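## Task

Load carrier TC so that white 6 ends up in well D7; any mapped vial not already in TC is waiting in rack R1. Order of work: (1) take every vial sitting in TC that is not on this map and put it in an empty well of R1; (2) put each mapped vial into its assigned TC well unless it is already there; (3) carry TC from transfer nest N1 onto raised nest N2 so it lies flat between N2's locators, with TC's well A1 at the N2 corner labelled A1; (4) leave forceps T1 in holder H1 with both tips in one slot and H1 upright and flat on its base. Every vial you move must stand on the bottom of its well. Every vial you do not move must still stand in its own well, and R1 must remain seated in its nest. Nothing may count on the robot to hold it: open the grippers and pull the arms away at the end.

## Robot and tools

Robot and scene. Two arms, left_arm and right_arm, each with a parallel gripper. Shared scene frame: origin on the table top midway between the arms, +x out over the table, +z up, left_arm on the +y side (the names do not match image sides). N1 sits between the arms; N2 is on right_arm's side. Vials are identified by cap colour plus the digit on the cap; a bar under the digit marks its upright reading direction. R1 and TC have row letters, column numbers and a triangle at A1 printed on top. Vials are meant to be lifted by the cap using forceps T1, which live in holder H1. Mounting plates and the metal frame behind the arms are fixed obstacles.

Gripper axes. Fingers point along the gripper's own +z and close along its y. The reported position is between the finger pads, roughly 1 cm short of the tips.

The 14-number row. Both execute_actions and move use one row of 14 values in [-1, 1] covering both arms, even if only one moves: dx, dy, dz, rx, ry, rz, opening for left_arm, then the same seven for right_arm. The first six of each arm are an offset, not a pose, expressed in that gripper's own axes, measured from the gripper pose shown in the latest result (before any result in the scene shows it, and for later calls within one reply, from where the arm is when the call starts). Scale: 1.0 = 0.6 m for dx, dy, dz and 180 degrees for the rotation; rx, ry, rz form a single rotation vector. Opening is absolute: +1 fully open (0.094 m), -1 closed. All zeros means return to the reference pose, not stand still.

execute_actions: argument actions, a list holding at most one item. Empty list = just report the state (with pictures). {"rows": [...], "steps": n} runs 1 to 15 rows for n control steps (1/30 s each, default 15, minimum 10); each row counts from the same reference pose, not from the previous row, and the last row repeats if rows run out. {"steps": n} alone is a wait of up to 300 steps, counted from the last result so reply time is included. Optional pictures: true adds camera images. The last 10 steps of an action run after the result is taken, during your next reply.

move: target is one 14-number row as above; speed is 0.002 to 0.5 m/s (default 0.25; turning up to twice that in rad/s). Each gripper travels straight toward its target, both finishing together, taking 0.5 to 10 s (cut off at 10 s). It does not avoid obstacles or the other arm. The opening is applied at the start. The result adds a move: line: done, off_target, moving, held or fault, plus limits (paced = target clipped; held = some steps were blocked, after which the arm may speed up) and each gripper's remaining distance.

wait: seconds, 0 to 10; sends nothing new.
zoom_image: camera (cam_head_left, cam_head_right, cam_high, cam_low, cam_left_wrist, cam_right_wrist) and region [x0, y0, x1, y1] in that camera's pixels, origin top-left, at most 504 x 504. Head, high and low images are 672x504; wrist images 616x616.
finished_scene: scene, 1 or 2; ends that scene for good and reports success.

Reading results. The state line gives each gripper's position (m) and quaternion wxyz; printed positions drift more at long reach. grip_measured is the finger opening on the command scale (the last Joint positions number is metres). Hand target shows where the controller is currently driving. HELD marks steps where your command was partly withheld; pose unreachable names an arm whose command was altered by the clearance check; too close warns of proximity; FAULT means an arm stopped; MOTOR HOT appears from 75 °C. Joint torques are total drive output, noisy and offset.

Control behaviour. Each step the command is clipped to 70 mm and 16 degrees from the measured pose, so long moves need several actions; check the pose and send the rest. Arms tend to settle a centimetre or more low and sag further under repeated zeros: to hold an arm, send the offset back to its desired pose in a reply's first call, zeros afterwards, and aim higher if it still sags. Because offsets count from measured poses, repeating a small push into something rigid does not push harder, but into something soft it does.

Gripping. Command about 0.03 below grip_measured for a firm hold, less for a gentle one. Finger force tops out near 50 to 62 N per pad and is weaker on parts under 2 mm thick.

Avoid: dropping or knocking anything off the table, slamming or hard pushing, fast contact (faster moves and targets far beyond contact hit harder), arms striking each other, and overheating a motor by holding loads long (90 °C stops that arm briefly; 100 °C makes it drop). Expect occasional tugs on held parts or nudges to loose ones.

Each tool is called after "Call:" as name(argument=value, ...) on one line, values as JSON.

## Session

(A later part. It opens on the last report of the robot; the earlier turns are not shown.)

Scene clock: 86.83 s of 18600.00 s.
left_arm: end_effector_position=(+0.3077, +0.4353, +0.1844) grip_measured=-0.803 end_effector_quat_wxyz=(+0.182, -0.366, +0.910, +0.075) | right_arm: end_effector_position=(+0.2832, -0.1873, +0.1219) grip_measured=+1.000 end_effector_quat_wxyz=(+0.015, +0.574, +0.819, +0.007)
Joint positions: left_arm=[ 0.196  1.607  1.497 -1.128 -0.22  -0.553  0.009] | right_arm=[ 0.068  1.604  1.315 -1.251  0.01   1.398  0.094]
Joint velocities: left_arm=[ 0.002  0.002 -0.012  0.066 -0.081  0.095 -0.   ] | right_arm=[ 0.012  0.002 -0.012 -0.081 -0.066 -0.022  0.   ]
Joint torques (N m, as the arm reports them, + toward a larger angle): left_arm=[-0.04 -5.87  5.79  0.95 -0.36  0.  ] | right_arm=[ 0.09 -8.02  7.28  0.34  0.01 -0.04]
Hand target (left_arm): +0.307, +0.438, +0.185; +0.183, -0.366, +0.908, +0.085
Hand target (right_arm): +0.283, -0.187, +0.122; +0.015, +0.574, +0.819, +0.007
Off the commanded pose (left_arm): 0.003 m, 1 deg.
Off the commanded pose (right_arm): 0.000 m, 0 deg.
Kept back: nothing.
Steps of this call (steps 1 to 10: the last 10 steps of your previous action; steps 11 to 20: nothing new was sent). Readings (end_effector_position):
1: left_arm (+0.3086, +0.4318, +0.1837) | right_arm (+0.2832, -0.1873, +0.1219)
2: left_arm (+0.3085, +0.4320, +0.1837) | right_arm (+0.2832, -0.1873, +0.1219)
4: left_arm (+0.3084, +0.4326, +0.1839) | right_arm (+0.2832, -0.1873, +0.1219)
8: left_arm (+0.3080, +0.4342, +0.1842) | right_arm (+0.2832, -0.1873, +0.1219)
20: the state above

Call:
execute_actions(actions=[{"rows":[[-0.0024,-0.0027,0.0047,0.0018,-0.0029,-0.0008,-0.805,0,0,0,0,0,0,1],[-0.0018,-0.0026,0.0059,0.0017,-0.0027,-0.0007,-0.805,0,0,0,0,0,0,1],[-0.0011,-0.0026,0.0072,0.0016,-0.0025,-0.0007,-0.805,0,0,0,0,0,0,1],[-0.0005,-0.0025,0.0084,0.0014,-0.0023,-0.0006,-0.805,0,0,0,0,0,0,1],[0.0001,-0.0024,0.0097,0.0013,-0.0021,-0.0006,-0.805,0,0,0,0,0,0,1],[0.0007,-0.0024,0.0109,0.0012,-0.0019,-0.0005,-0.805,0,0,0,0,0,0,1],[0.0014,-0.0023,0.0121,0.0011,-0.0017,-0.0005,-0.805,0,0,0,0,0,0,1],[0.002,-0.0023,0.0134,0.0009,-0.0015,-0.0004,-0.805,0,0,0,0,0,0,1],[0.0026,-0.0022,0.0146,0.0008,-0.0013,-0.0003,-0.805,0,0,0,0,0,0,1],[0.0032,-0.0021,0.0158,0.0007,-0.0011,-0.0003,-0.805,0,0,0,0,0,0,1],[0.0038,-0.0021,0.0171,0.0006,-0.0009,-0.0002,-0.805,0,0,0,0,0,0,1],[0.0045,-0.002,0.0183,0.0004,-0.0007,-0.0002,-0.805,0,0,0,0,0,0,1],[0.0051,-0.002,0.0195,0.0003,-0.0005,-0.0001,-0.805,0,0,0,0,0,0,1]],"steps":14}])

Call:
execute_actions(actions=[{"steps":24}], pictures=true)

Scene clock: 89.50 s of 18600.00 s.
left_arm: end_effector_position=(+0.3081, +0.4355, +0.1846) grip_measured=-0.803 end_effector_quat_wxyz=(+0.183, -0.366, +0.909, +0.075) | right_arm: end_effector_position=(+0.2832, -0.1873, +0.1219) grip_measured=+1.000 end_effector_quat_wxyz=(+0.015, +0.574, +0.819, +0.007)
Joint positions: left_arm=[ 0.196  1.607  1.497 -1.126 -0.22  -0.553  0.009] | right_arm=[ 0.068  1.604  1.315 -1.251  0.01   1.398  0.094]
Joint velocities: left_arm=[-0.022  0.002 -0.017  0.022  0.022 -0.051 -0.   ] | right_arm=[ 0.017  0.007 -0.002 -0.037 -0.022 -0.007  0.   ]
Joint torques (N m, as the arm reports them, + toward a larger angle): left_arm=[ 0.04 -5.9   4.16  1.14 -0.12 -0.01] | right_arm=[ 0.11 -8.05  7.31  0.35  0.01 -0.03]
Steps of this call (steps 1 to 76: nothing new was sent; steps 77 to 80: the first 4 steps of this action). Readings (end_effector_position):
77: left_arm (+0.3077, +0.4354, +0.1844) | right_arm (+0.2832, -0.1873, +0.1219)
78: left_arm (+0.3078, +0.4354, +0.1845) | right_arm (+0.2832, -0.1873, +0.1219)
80: the state above

Scene clock: 90.30 s of 18600.00 s.
left_arm: end_effector_position=(+0.3068, +0.4352, +0.1748) grip_measured=-0.803 end_effector_quat_wxyz=(+0.178, -0.366, +0.910, +0.076) | right_arm: end_effector_position=(+0.2832, -0.1873, +0.1219) grip_measured=+1.000 end_effector_quat_wxyz=(+0.015, +0.574, +0.819, +0.007)
Joint positions: left_arm=[ 0.196  1.607  1.461 -1.101 -0.22  -0.553  0.009] | right_arm=[ 0.068  1.604  1.315 -1.251  0.01   1.398  0.094]
Joint velocities: left_arm=[-0.002 -0.007  0.002  0.022 -0.022 -0.066 -0.   ] | right_arm=[ 0.012  0.007 -0.002 -0.007 -0.007 -0.022  0.   ]
Joint torques (N m, as the arm reports them, + toward a larger angle): left_arm=[-0.03 -5.81  4.95  1.13 -0.11 -0.02] | right_arm=[ 0.05 -7.99  7.26  0.35  0.   -0.04]
Hand target (left_arm): +0.310, +0.436, +0.173; +0.183, -0.366, +0.909, +0.075
Hand target (right_arm): +0.283, -0.187, +0.122; +0.015, +0.574, +0.819, +0.007
Off the commanded pose (left_arm): 0.004 m, 1 deg.
Off the commanded pose (right_arm): 0.000 m, 0 deg.
Kept back: nothing.
Steps of this call (steps 1 to 10: the last 10 steps of your previous action; steps 11 to 24: nothing new was sent). Readings (end_effector_position):
1: left_arm (+0.3084, +0.4355, +0.1842) | right_arm (+0.2832, -0.1873, +0.1219)
2: left_arm (+0.3085, +0.4355, +0.1835) | right_arm (+0.2832, -0.1873, +0.1219)
4: left_arm (+0.3077, +0.4354, +0.1809) | right_arm (+0.2832, -0.1873, +0.1219)
8: left_arm (+0.3058, +0.4350, +0.1764) | right_arm (+0.2832, -0.1873, +0.1219)
24: the state above

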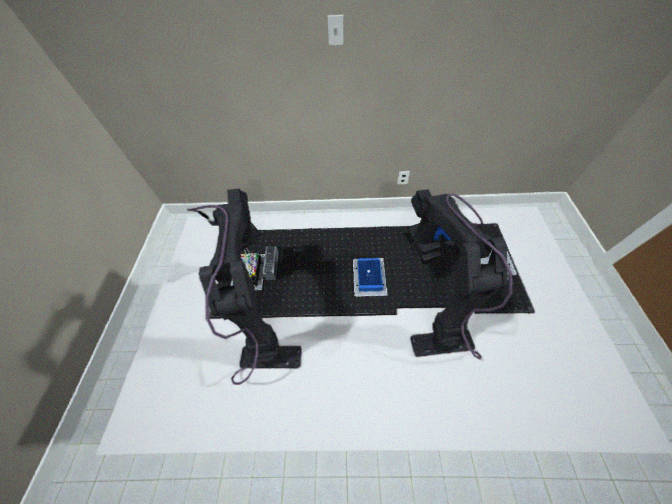

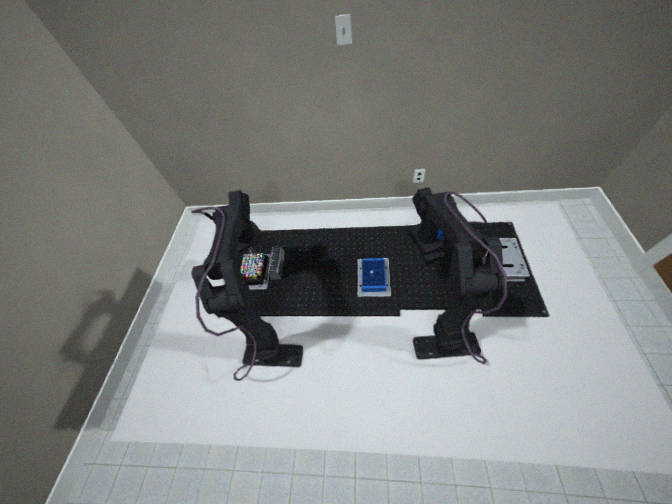

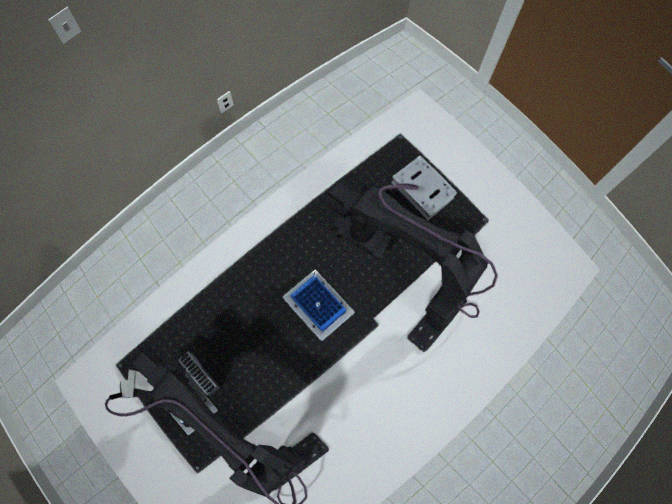

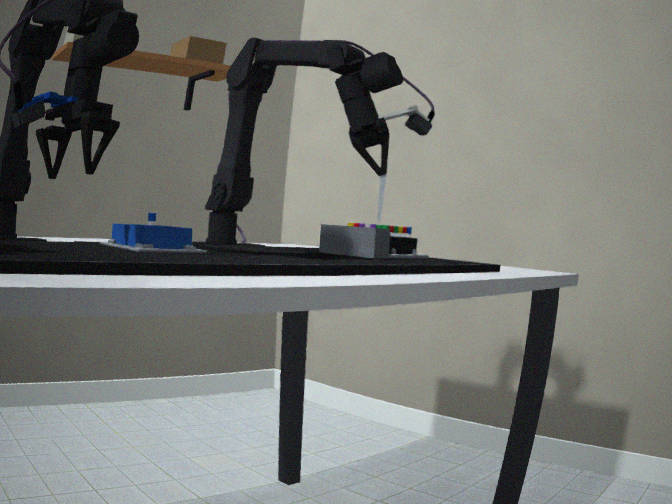

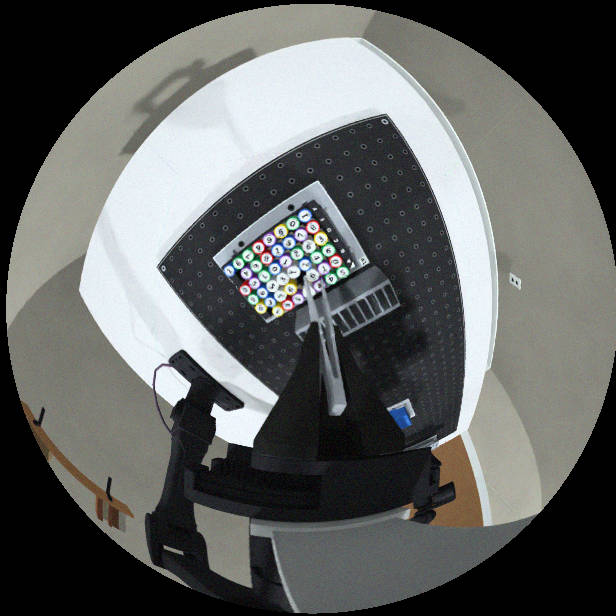

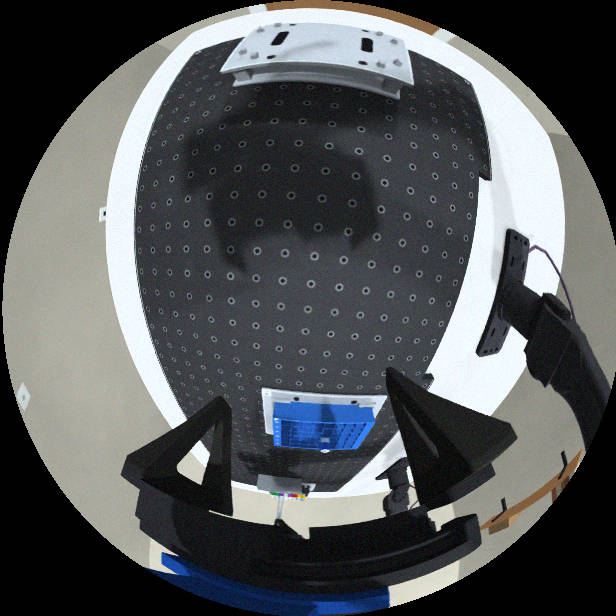

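The joint model was accurate. Check alignment.

Call:
zoom_image(camera="cam_left_wrist", region=[290, 255, 340, 300])

Call:
zoom_image(camera="cam_low", region=[345, 165, 420, 245])

Region (290, 255, 340, 300) of cam_left_wrist's 616x616 image, scaled by 10.080, with more detail than that image has; it fills the top 454 rows of this view, and the rest is white.

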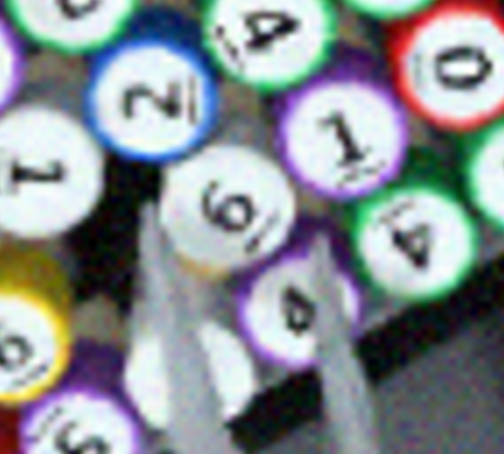

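Region (345, 165, 420, 245) of cam_low's 672x504 image, scaled by 6.300, with more detail than that image has; it fills the left 472 columns of this view, and the rest is white.

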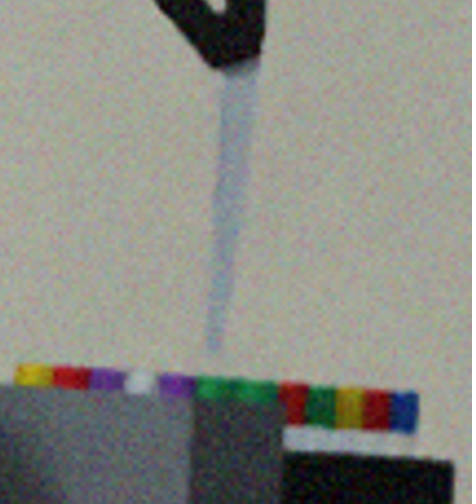

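Call:
execute_actions(actions=[{"rows":[[-0.002,-0.0026,0.0054,0.0018,-0.0029,-0.0008,-0.8,0,0,0,0,0,0,1],[-0.0017,-0.0026,0.0061,0.0018,-0.0028,-0.0008,-0.8,0,0,0,0,0,0,1],[-0.0015,-0.0027,0.0069,0.0017,-0.0028,-0.0007,-0.8,0,0,0,0,0,0,1],[-0.0012,-0.0027,0.0076,0.0017,-0.0028,-0.0007,-0.8,0,0,0,0,0,0,1],[-0.0009,-0.0027,0.0083,0.0017,-0.0027,-0.0007,-0.8,0,0,0,0,0,0,1],[-0.0006,-0.0027,0.009,0.0017,-0.0027,-0.0007,-0.8,0,0,0,0,0,0,1],[-0.0004,-0.0027,0.0098,0.0016,-0.0027,-0.0007,-0.8,0,0,0,0,0,0,1],[-0.0001,-0.0028,0.0105,0.0016,-0.0026,-0.0007,-0.8,0,0,0,0,0,0,1],[0.0002,-0.0028,0.0112,0.0016,-0.0026,-0.0007,-0.8,0,0,0,0,0,0,1],[0.0005,-0.0028,0.0119,0.0016,-0.0025,-0.0007,-0.8,0,0,0,0,0,0,1],[0.0008,-0.0028,0.0126,0.0015,-0.0025,-0.0006,-0.8,0,0,0,0,0,0,1],[0.001,-0.0029,0.0134,0.0015,-0.0025,-0.0006,-0.8,0,0,0,0,0,0,1],[0.0013,-0.0029,0.0141,0.0015,-0.0024,-0.0006,-0.8,0,0,0,0,0,0,1],[0.0016,-0.0029,0.0148,0.0015,-0.0024,-0.0006,-0.8,0,0,0,0,0,0,1]],"steps":15}])

Call:
execute_actions(actions=[{"steps":24}], pictures=true)

Call:
zoom_image(camera="cam_left_wrist", region=[290, 255, 340, 300])

Call:
zoom_image(camera="cam_low", region=[345, 165, 420, 245])

Scene clock: 95.73 s of 18600.00 s.
left_arm: end_effector_position=(+0.3076, +0.4354, +0.1751) grip_measured=-0.802 end_effector_quat_wxyz=(+0.180, -0.366, +0.910, +0.076) | right_arm: end_effector_position=(+0.2832, -0.1873, +0.1219) grip_measured=+1.000 end_effector_quat_wxyz=(+0.015, +0.574, +0.819, +0.007)
Joint positions: left_arm=[ 0.196  1.607  1.461 -1.097 -0.22  -0.553  0.009] | right_arm=[ 0.068  1.604  1.315 -1.251  0.01   1.398  0.094]
Joint velocities: left_arm=[-0.012  0.012 -0.002  0.007 -0.051  0.037 -0.001] | right_arm=[ 0.017 -0.012  0.002  0.007 -0.081  0.037  0.   ]
Joint torques (N m, as the arm reports them, + toward a larger angle): left_arm=[ 0.04 -5.89  4.17  1.15 -0.12 -0.02] | right_arm=[ 0.05 -8.03  7.29  0.36  0.   -0.03]
Steps of this call (steps 1 to 90: nothing new was sent; then 2.27 s passed at rest; steps 91 to 95: the first 5 steps of this action). Readings (end_effector_position):
91: left_arm (+0.3069, +0.4352, +0.1748) | right_arm (+0.2832, -0.1873, +0.1219)
92: left_arm (+0.3070, +0.4352, +0.1748) | right_arm (+0.2832, -0.1873, +0.1219)
94: left_arm (+0.3073, +0.4353, +0.1750) | right_arm (+0.2832, -0.1873, +0.1219)
95: the state above

Scene clock: 96.53 s of 18600.00 s.
left_arm: end_effector_position=(+0.3072, +0.4353, +0.1687) grip_measured=-0.802 end_effector_quat_wxyz=(+0.178, -0.366, +0.910, +0.076) | right_arm: end_effector_position=(+0.2832, -0.1873, +0.1219) grip_measured=+1.000 end_effector_quat_wxyz=(+0.015, +0.574, +0.819, +0.007)
Joint positions: left_arm=[ 0.196  1.607  1.437 -1.077 -0.22  -0.553  0.009] | right_arm=[ 0.068  1.604  1.315 -1.251  0.01   1.398  0.094]
Joint velocities: left_arm=[-0.007  0.027  0.012 -0.037  0.037  0.066  0.001] | right_arm=[-0.007  0.017 -0.002  0.037 -0.022  0.022  0.   ]
Joint torques (N m, as the arm reports them, + toward a larger angle): left_arm=[-0.02 -5.85  4.93  1.14 -0.12 -0.02] | right_arm=[ 0.1  -8.06  7.31  0.36  0.   -0.02]
Hand target (left_arm): +0.310, +0.436, +0.166; +0.182, -0.366, +0.910, +0.075
Hand target (right_arm): +0.283, -0.187, +0.122; +0.015, +0.574, +0.819, +0.007
Off the commanded pose (left_arm): 0.004 m, 1 deg.
Off the commanded pose (right_arm): 0.000 m, 0 deg.
Kept back: nothing.
Steps of this call (steps 1 to 10: the last 10 steps of your previous action; steps 11 to 24: nothing new was sent). Readings (end_effector_position):
1: left_arm (+0.3079, +0.4354, +0.1748) | right_arm (+0.2832, -0.1873, +0.1219)
2: left_arm (+0.3078, +0.4354, +0.1740) | right_arm (+0.2832, -0.1873, +0.1219)
4: left_arm (+0.3071, +0.4353, +0.1720) | right_arm (+0.2832, -0.1873, +0.1219)
8: left_arm (+0.3058, +0.4350, +0.1691) | right_arm (+0.2832, -0.1873, +0.1219)
24: the state above

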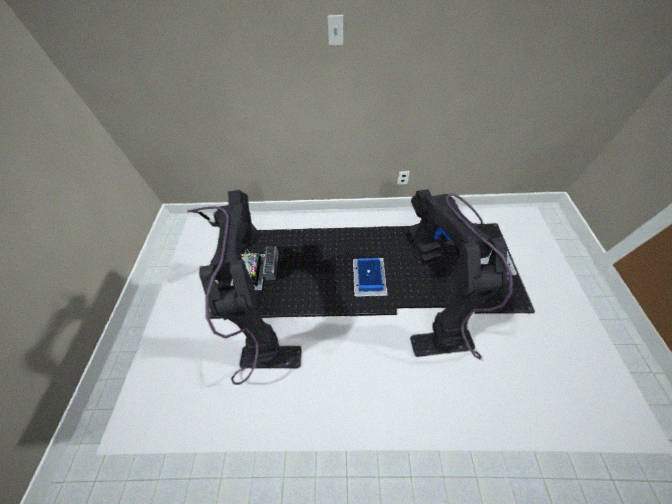

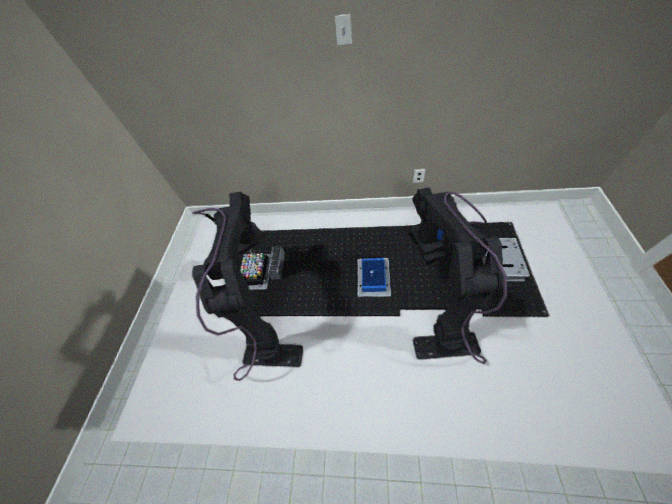

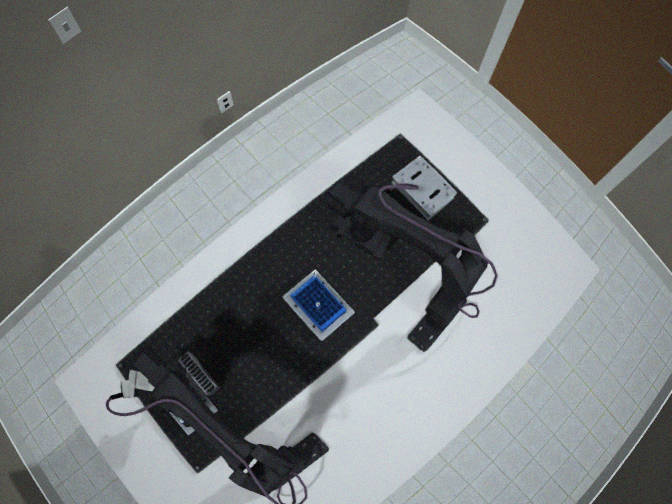

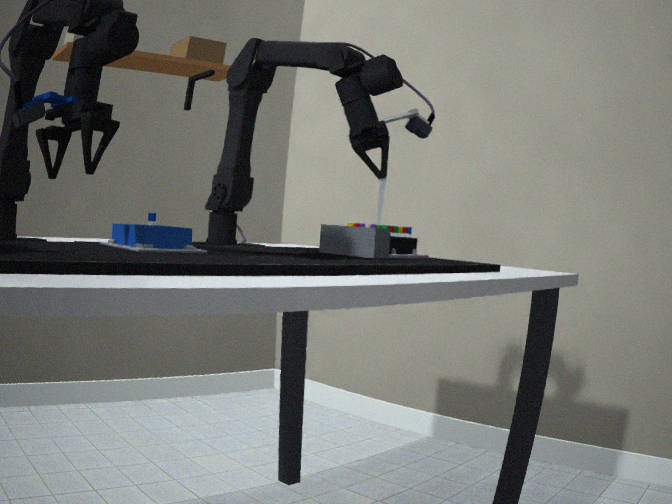

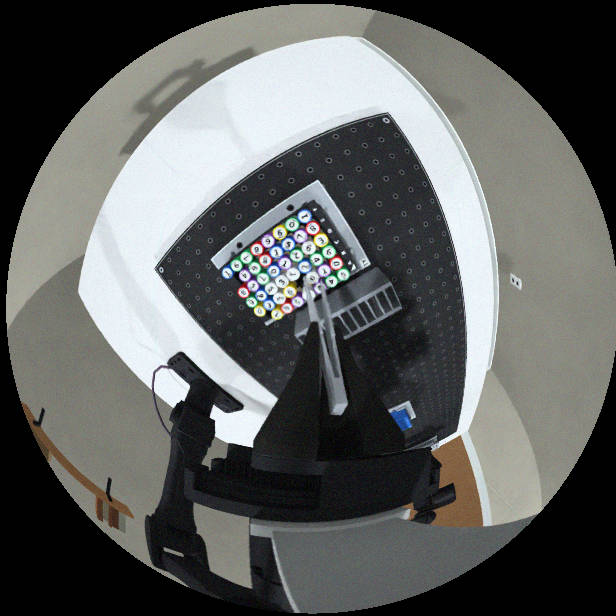

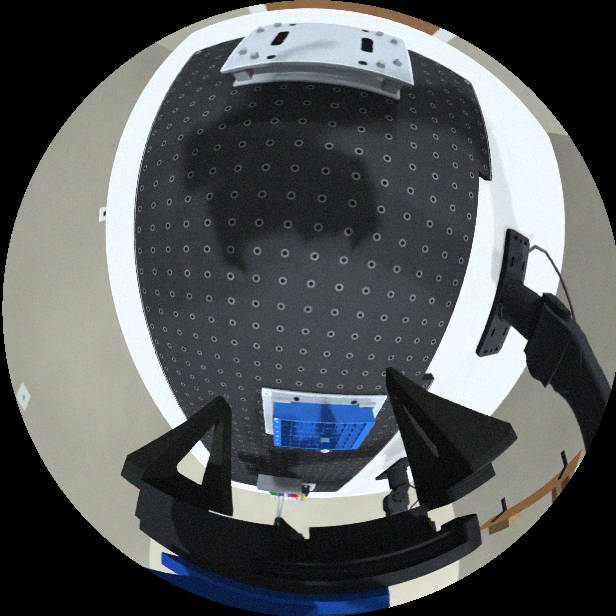

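Region (290, 255, 340, 300) of cam_left_wrist's 616x616 image, scaled by 10.080, with more detail than that image has; it fills the top 454 rows of this view, and the rest is white.

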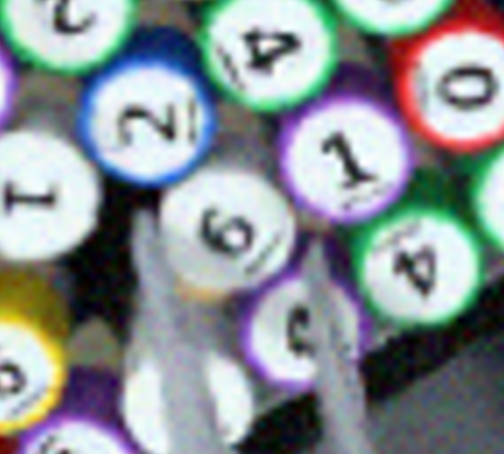

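Region (345, 165, 420, 245) of cam_low's 672x504 image, scaled by 6.300, with more detail than that image has; it fills the left 472 columns of this view, and the rest is white.

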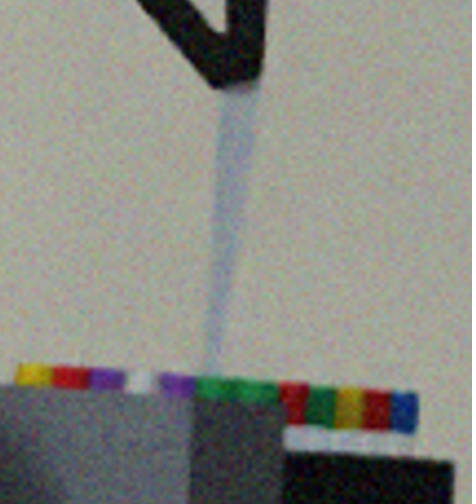

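Call:
execute_actions(actions=[{"rows":[[-0.0077,0.0019,0.0046,-0.0036,-0.0084,-0.0012,-0.8,0,0,0,0,0,0,1],[-0.0068,0.002,0.0062,-0.0038,-0.0081,-0.0011,-0.8,0,0,0,0,0,0,1],[-0.006,0.0021,0.0078,-0.0039,-0.0079,-0.001,-0.8,0,0,0,0,0,0,1],[-0.0058,0.002,0.0088,-0.0039,-0.008,-0.0011,-0.8,0,0,0,0,0,0,1],[-0.0056,0.0018,0.0097,-0.0038,-0.0081,-0.0011,-0.8,0,0,0,0,0,0,1],[-0.0055,0.0017,0.0107,-0.0037,-0.0083,-0.0011,-0.8,0,0,0,0,0,0,1],[-0.0053,0.0015,0.0117,-0.0036,-0.0084,-0.0012,-0.8,0,0,0,0,0,0,1],[-0.0051,0.0013,0.0127,-0.0035,-0.0085,-0.0012,-0.8,0,0,0,0,0,0,1],[-0.0048,0.0013,0.0137,-0.0035,-0.0085,-0.0012,-0.8,0,0,0,0,0,0,1],[-0.0043,0.0013,0.0147,-0.0036,-0.0084,-0.0012,-0.8,0,0,0,0,0,0,1],[-0.0035,0.0016,0.0157,-0.0039,-0.008,-0.0011,-0.8,0,0,0,0,0,0,1],[-0.0023,0.0021,0.0167,-0.0043,-0.0073,-0.0009,-0.8,0,0,0,0,0,0,1],[-0.0011,0.0025,0.0177,-0.0047,-0.0067,-0.0007,-0.8,0,0,0,0,0,0,1],[-0.0006,0.0027,0.0181,-0.0048,-0.0064,-0.0007,-0.8,0,0,0,0,0,0,1]],"steps":15}])

Call:
execute_actions(actions=[{"steps":22}], pictures=true)

Call:
zoom_image(camera="cam_left_wrist", region=[290, 255, 340, 300])

Scene clock: 101.40 s of 18600.00 s.
left_arm: end_effector_position=(+0.3087, +0.4360, +0.1689) grip_measured=-0.802 end_effector_quat_wxyz=(+0.181, -0.366, +0.910, +0.077) | right_arm: end_effector_position=(+0.2832, -0.1873, +0.1219) grip_measured=+1.000 end_effector_quat_wxyz=(+0.015, +0.574, +0.819, +0.007)
Joint positions: left_arm=[ 0.196  1.607  1.435 -1.068 -0.223 -0.553  0.009] | right_arm=[ 0.068  1.604  1.315 -1.251  0.01   1.398  0.094]
Joint velocities: left_arm=[ 0.002 -0.017 -0.09   0.066 -0.081  0.037 -0.   ] | right_arm=[-0.007 -0.002 -0.007  0.022  0.051 -0.007  0.   ]
Joint torques (N m, as the arm reports them, + toward a larger angle): left_arm=[-0.07 -5.78  4.47  1.06 -0.39 -0.02] | right_arm=[ 0.07 -8.04  7.29  0.36  0.01 -0.03]
Steps of this call (steps 1 to 90: nothing new was sent; then 1.70 s passed at rest; steps 91 to 95: the first 5 steps of this action). Readings (end_effector_position):
91: left_arm (+0.3073, +0.4354, +0.1688) | right_arm (+0.2832, -0.1873, +0.1219)
92: left_arm (+0.3075, +0.4355, +0.1689) | right_arm (+0.2832, -0.1873, +0.1219)
94: left_arm (+0.3082, +0.4358, +0.1692) | right_arm (+0.2832, -0.1873, +0.1219)
95: the state above

Scene clock: 102.13 s of 18600.00 s.
left_arm: end_effector_position=(+0.3072, +0.4358, +0.1604) grip_measured=-0.802 end_effector_quat_wxyz=(+0.177, -0.366, +0.910, +0.078) | right_arm: end_effector_position=(+0.2832, -0.1873, +0.1219) grip_measured=+1.000 end_effector_quat_wxyz=(+0.015, +0.574, +0.819, +0.007)
Joint positions: left_arm=[ 0.196  1.607  1.405 -1.046 -0.223 -0.553  0.009] | right_arm=[ 0.068  1.604  1.315 -1.251  0.01   1.398  0.094]
Joint velocities: left_arm=[-0.012 -0.007  0.007  0.007 -0.007 -0.007 -0.   ] | right_arm=[ 0.002 -0.002 -0.012 -0.022 -0.037 -0.007  0.   ]
Joint torques (N m, as the arm reports them, + toward a larger angle): left_arm=[-0.08 -5.87  4.91  1.13 -0.39 -0.03] | right_arm=[ 0.06 -8.05  7.27  0.36  0.01 -0.02]
Hand target (left_arm): +0.309, +0.439, +0.159; +0.184, -0.367, +0.908, +0.087
Hand target (right_arm): +0.283, -0.187, +0.122; +0.015, +0.574, +0.819, +0.007
Off the commanded pose (left_arm): 0.005 m, 1 deg.
Off the commanded pose (right_arm): 0.000 m, 0 deg.
Kept back: nothing.
Steps of this call (steps 1 to 10: the last 10 steps of your previous action; steps 11 to 22: nothing new was sent). Readings (end_effector_position):
1: left_arm (+0.3089, +0.4361, +0.1683) | right_arm (+0.2832, -0.1873, +0.1219)
2: left_arm (+0.3088, +0.4361, +0.1673) | right_arm (+0.2832, -0.1873, +0.1219)
4: left_arm (+0.3079, +0.4360, +0.1648) | right_arm (+0.2832, -0.1873, +0.1219)
8: left_arm (+0.3069, +0.4358, +0.1616) | right_arm (+0.2832, -0.1873, +0.1219)
22: the state above

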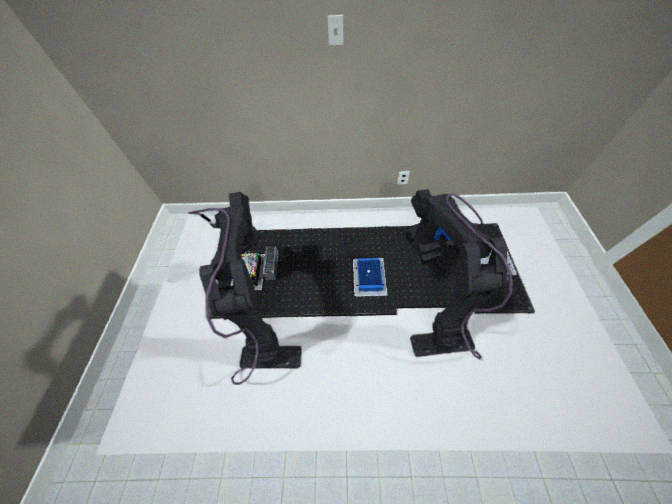

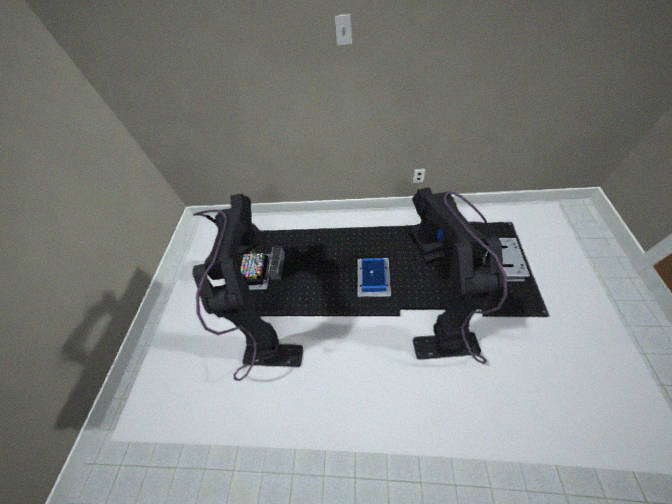

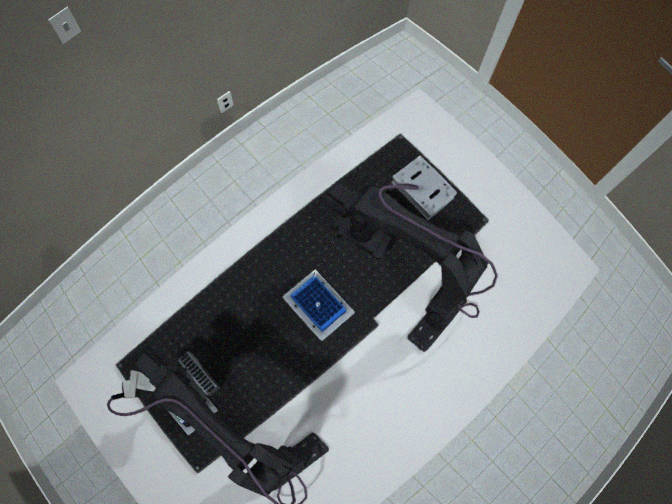

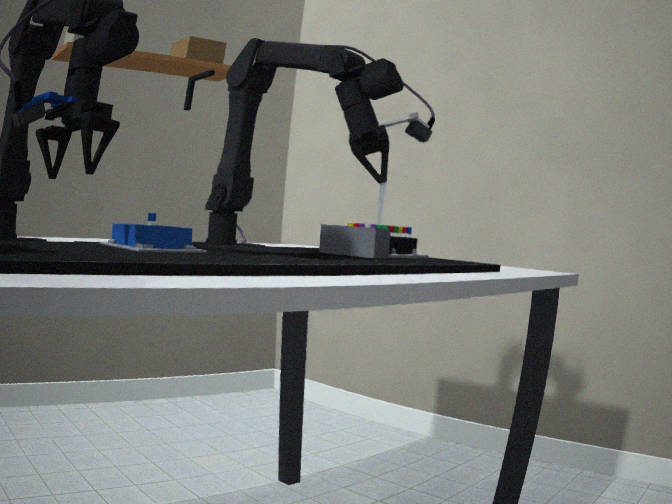

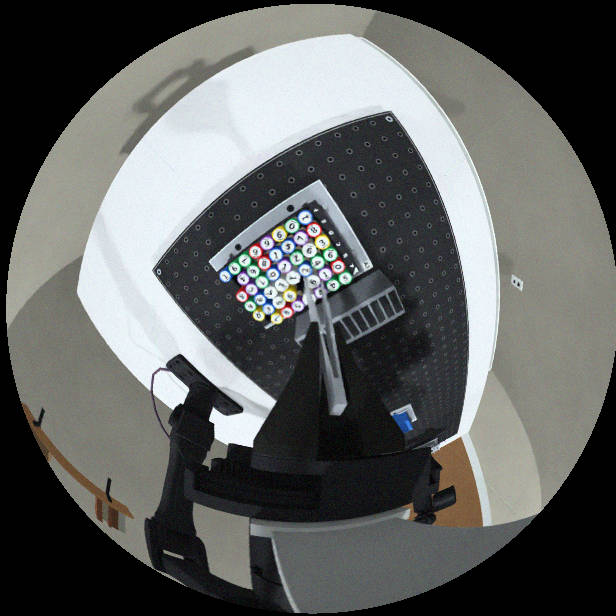

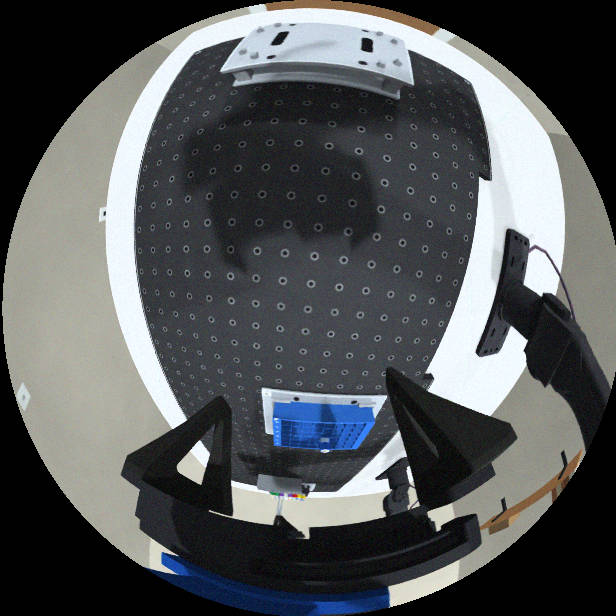

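Region (290, 255, 340, 300) of cam_left_wrist's 616x616 image, scaled by 10.080, with more detail than that image has; it fills the top 454 rows of this view, and the rest is white.

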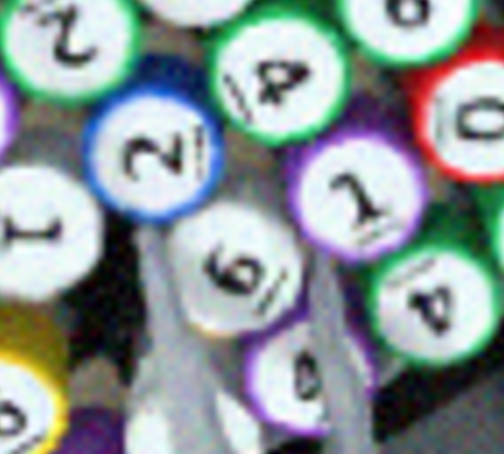

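Call:
execute_actions(actions=[{"rows":[[0,0,0,0,0,0,-0.806,0,0,0,0,0,0,1],[0,0,0,0,0,0,-0.809,0,0,0,0,0,0,1],[0,0,0,0,0,0,-0.812,0,0,0,0,0,0,1],[0,0,0,0,0,0,-0.815,0,0,0,0,0,0,1],[0,0,0,0,0,0,-0.818,0,0,0,0,0,0,1],[0,0,0,0,0,0,-0.821,0,0,0,0,0,0,1],[0,0,0,0,0,0,-0.824,0,0,0,0,0,0,1],[0,0,0,0,0,0,-0.827,0,0,0,0,0,0,1],[0,0,0,0,0,0,-0.83,0,0,0,0,0,0,1],[0,0,0,0,0,0,-0.833,0,0,0,0,0,0,1],[0,0,0,0,0,0,-0.836,0,0,0,0,0,0,1]],"steps":12}])

Call:
execute_actions(actions=[{"steps":18}])

Scene clock: 102.73 s of 18600.00 s.
left_arm: end_effector_position=(+0.3072, +0.4358, +0.1605) grip_measured=-0.805 end_effector_quat_wxyz=(+0.178, -0.366, +0.910, +0.078) | right_arm: end_effector_position=(+0.2832, -0.1873, +0.1219) grip_measured=+1.000 end_effector_quat_wxyz=(+0.015, +0.574, +0.819, +0.007)
Joint positions: left_arm=[ 0.196  1.607  1.405 -1.046 -0.223 -0.553  0.009] | right_arm=[ 0.068  1.604  1.315 -1.251  0.01   1.398  0.094]
Joint velocities: left_arm=[ 0.002  0.017 -0.007 -0.022 -0.037  0.022 -0.003] | right_arm=[-0.012  0.007  0.002 -0.081 -0.051  0.022  0.   ]
Joint torques (N m, as the arm reports them, + toward a larger angle): left_arm=[ 0.02 -5.93  5.81  0.93 -0.13 -0.01] | right_arm=[ 0.04 -8.    7.29  0.35  0.   -0.02]
Steps of this call (steps 1 to 16: nothing new was sent; steps 17 to 18: the first 2 steps of this action). Readings (end_effector_position):
17: left_arm (+0.3072, +0.4358, +0.1605) | right_arm (+0.2832, -0.1873, +0.1219)
18: the state above

Scene clock: 103.33 s of 18600.00 s.
left_arm: end_effector_position=(+0.3072, +0.4358, +0.1605) grip_measured=-0.832 end_effector_quat_wxyz=(+0.178, -0.366, +0.910, +0.078) | right_arm: end_effector_position=(+0.2832, -0.1873, +0.1219) grip_measured=+1.000 end_effector_quat_wxyz=(+0.015, +0.574, +0.819, +0.007)
Joint positions: left_arm=[ 0.196  1.607  1.405 -1.046 -0.223 -0.553  0.008] | right_arm=[ 0.068  1.604  1.315 -1.251  0.01   1.398  0.094]
Joint velocities: left_arm=[ 0.007  0.007 -0.017  0.037 -0.007 -0.007 -0.   ] | right_arm=[-0.012  0.002 -0.012  0.066 -0.037  0.022  0.   ]
Joint torques (N m, as the arm reports them, + toward a larger angle): left_arm=[ 0.06 -5.93  5.83  0.93 -0.13 -0.01] | right_arm=[ 0.05 -8.06  7.29  0.36  0.02 -0.02]
Hand target (left_arm): +0.307, +0.436, +0.160; +0.177, -0.366, +0.910, +0.078
Hand target (right_arm): +0.283, -0.187, +0.122; +0.015, +0.574, +0.819, +0.007
Off the commanded pose (left_arm): 0.000 m, 0 deg.
Off the commanded pose (right_arm): 0.000 m, 0 deg.
Kept back: nothing.
Steps of this call (steps 1 to 10: the last 10 steps of your previous action; steps 11 to 18: nothing new was sent). Readings (end_effector_position):
1: left_arm (+0.3072, +0.4358, +0.1605) | right_arm (+0.2832, -0.1873, +0.1219)
2: left_arm (+0.3072, +0.4358, +0.1605) | right_arm (+0.2832, -0.1873, +0.1219)
4: left_arm (+0.3072, +0.4358, +0.1605) | right_arm (+0.2832, -0.1873, +0.1219)
8: left_arm (+0.3072, +0.4358, +0.1605) | right_arm (+0.2832, -0.1873, +0.1219)
18: the state above

Call:
execute_actions(actions=[{"rows":[[0,0,0,0,0,0,-0.838,0,0,0,0,0,0,1],[0,0,0,0,0,0,-0.84,0,0,0,0,0,0,1],[0,0,0,0,0,0,-0.842,0,0,0,0,0,0,1],[0,0,0,0,0,0,-0.844,0,0,0,0,0,0,1],[0,0,0,0,0,0,-0.846,0,0,0,0,0,0,1],[0,0,0,0,0,0,-0.848,0,0,0,0,0,0,1]],"steps":10}])

Call:
execute_actions(actions=[{"steps":14}], pictures=true)

Call:
zoom_image(camera="cam_left_wrist", region=[285, 260, 345, 330])

Scene clock: 103.87 s of 18600.00 s.
left_arm: end_effector_position=(+0.3072, +0.4358, +0.1605) grip_measured=-0.832 end_effector_quat_wxyz=(+0.178, -0.366, +0.910, +0.078) | right_arm: end_effector_position=(+0.2832, -0.1873, +0.1219) grip_measured=+1.000 end_effector_quat_wxyz=(+0.015, +0.574, +0.819, +0.007)
Joint positions: left_arm=[ 0.196  1.607  1.405 -1.046 -0.223 -0.553  0.008] | right_arm=[ 0.068  1.604  1.315 -1.251  0.01   1.398  0.094]
Joint velocities: left_arm=[-0.022 -0.032  0.007 -0.037  0.007 -0.037  0.   ] | right_arm=[-0.002  0.002 -0.012 -0.007  0.007  0.037  0.   ]
Joint torques (N m, as the arm reports them, + toward a larger angle): left_arm=[ 0.05 -5.94  5.84  0.94 -0.12  0.  ] | right_arm=[ 0.13 -8.03  7.24  0.36  0.   -0.04]
Kept back: the last 10 steps of this action.
Steps of this call (steps 1 to 16: nothing new was sent). Readings (end_effector_position):
1: left_arm (+0.3072, +0.4358, +0.1605) | right_arm (+0.2832, -0.1873, +0.1219)
2: left_arm (+0.3072, +0.4358, +0.1605) | right_arm (+0.2832, -0.1873, +0.1219)
4: left_arm (+0.3072, +0.4358, +0.1605) | right_arm (+0.2832, -0.1873, +0.1219)
8: left_arm (+0.3072, +0.4358, +0.1605) | right_arm (+0.2832, -0.1873, +0.1219)
16: the state above

Scene clock: 104.33 s of 18600.00 s.
left_arm: end_effector_position=(+0.3072, +0.4358, +0.1605) grip_measured=-0.842 end_effector_quat_wxyz=(+0.178, -0.366, +0.910, +0.078) | right_arm: end_effector_position=(+0.2832, -0.1873, +0.1219) grip_measured=+1.000 end_effector_quat_wxyz=(+0.015, +0.574, +0.819, +0.007)
Joint positions: left_arm=[ 0.196  1.607  1.405 -1.046 -0.223 -0.553  0.007] | right_arm=[ 0.068  1.604  1.315 -1.251  0.01   1.398  0.094]
Joint velocities: left_arm=[ 0.007  0.007 -0.002 -0.037  0.037 -0.081 -0.002] | right_arm=[-0.002 -0.007  0.002  0.022 -0.007  0.037  0.   ]
Joint torques (N m, as the arm reports them, + toward a larger angle): left_arm=[ 0.05 -5.95  5.81  0.94 -0.14 -0.02] | right_arm=[ 0.07 -8.    7.33  0.35  0.   -0.02]
Hand target (left_arm): +0.307, +0.436, +0.160; +0.178, -0.366, +0.910, +0.078
Hand target (right_arm): +0.283, -0.187, +0.122; +0.015, +0.574, +0.819, +0.007
Off the commanded pose (left_arm): 0.000 m, 0 deg.
Off the commanded pose (right_arm): 0.000 m, 0 deg.
Kept back: nothing.
Steps of this call (steps 1 to 10: the last 10 steps of your previous action; steps 11 to 14: nothing new was sent). Readings (end_effector_position):
1: left_arm (+0.3072, +0.4358, +0.1605) | right_arm (+0.2832, -0.1873, +0.1219)
2: left_arm (+0.3072, +0.4358, +0.1605) | right_arm (+0.2832, -0.1873, +0.1219)
4: left_arm (+0.3072, +0.4358, +0.1605) | right_arm (+0.2832, -0.1873, +0.1219)
8: left_arm (+0.3072, +0.4358, +0.1605) | right_arm (+0.2832, -0.1873, +0.1219)
14: the state above

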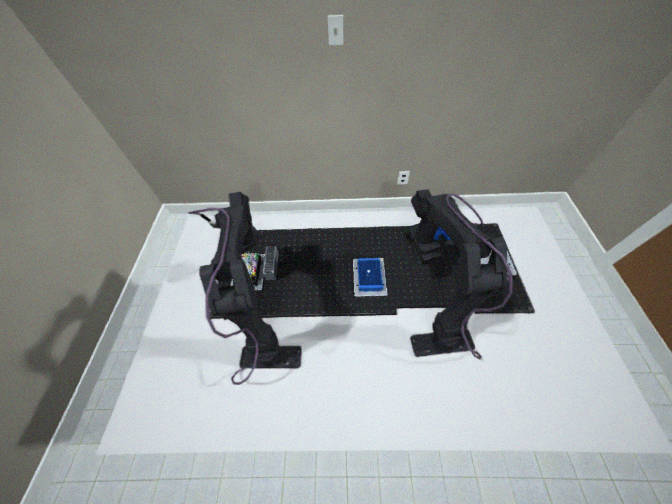

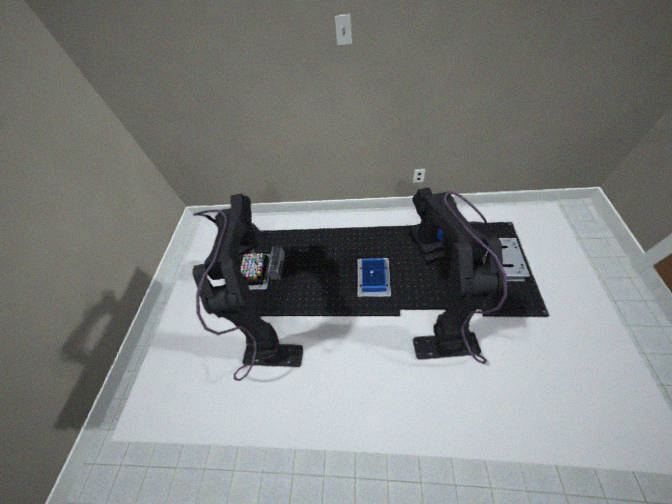

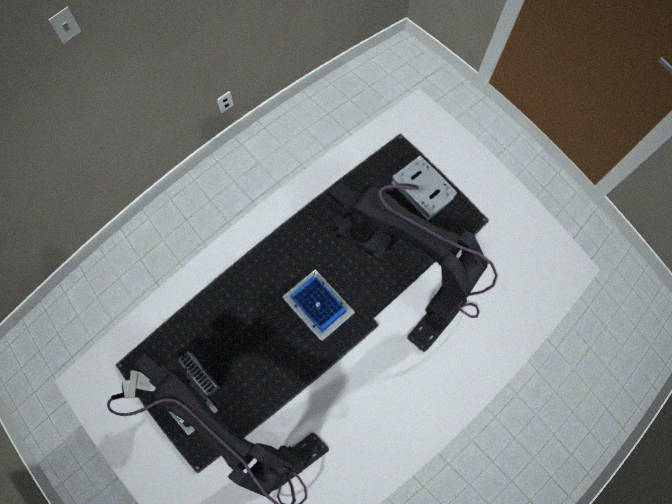

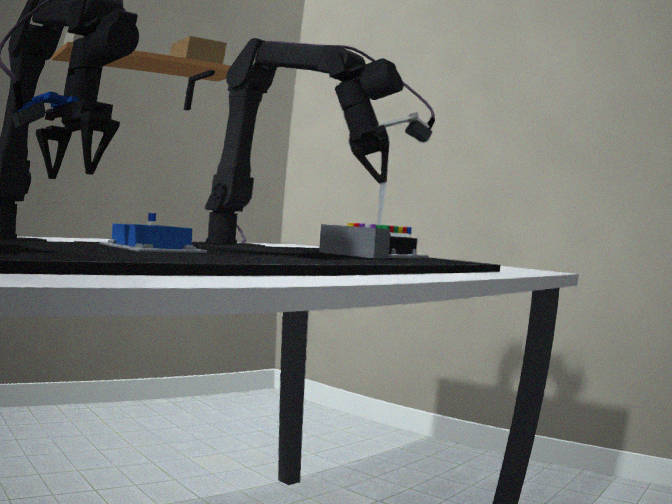

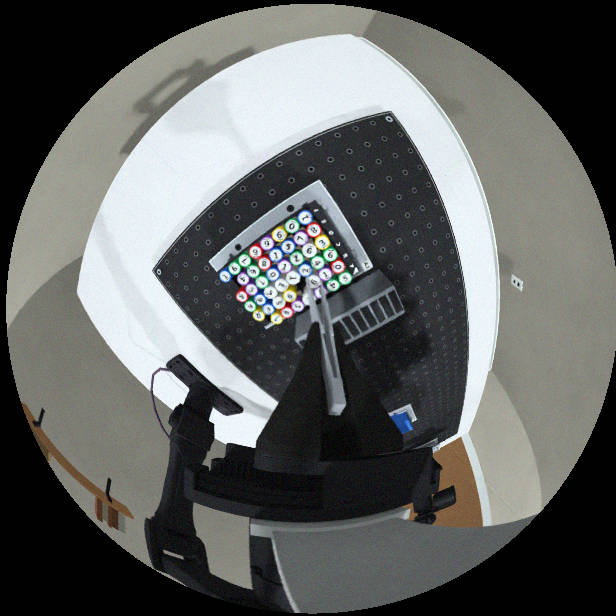

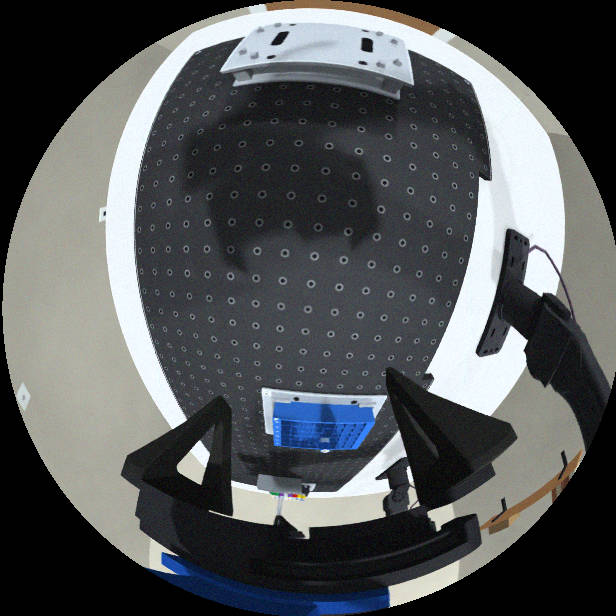

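Region (285, 260, 345, 330) of cam_left_wrist's 616x616 image, scaled by 7.200, with more detail than that image has; it fills the left 432 columns of this view, and the rest is white.

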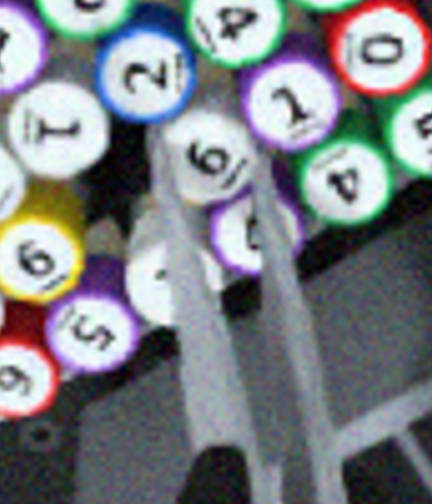

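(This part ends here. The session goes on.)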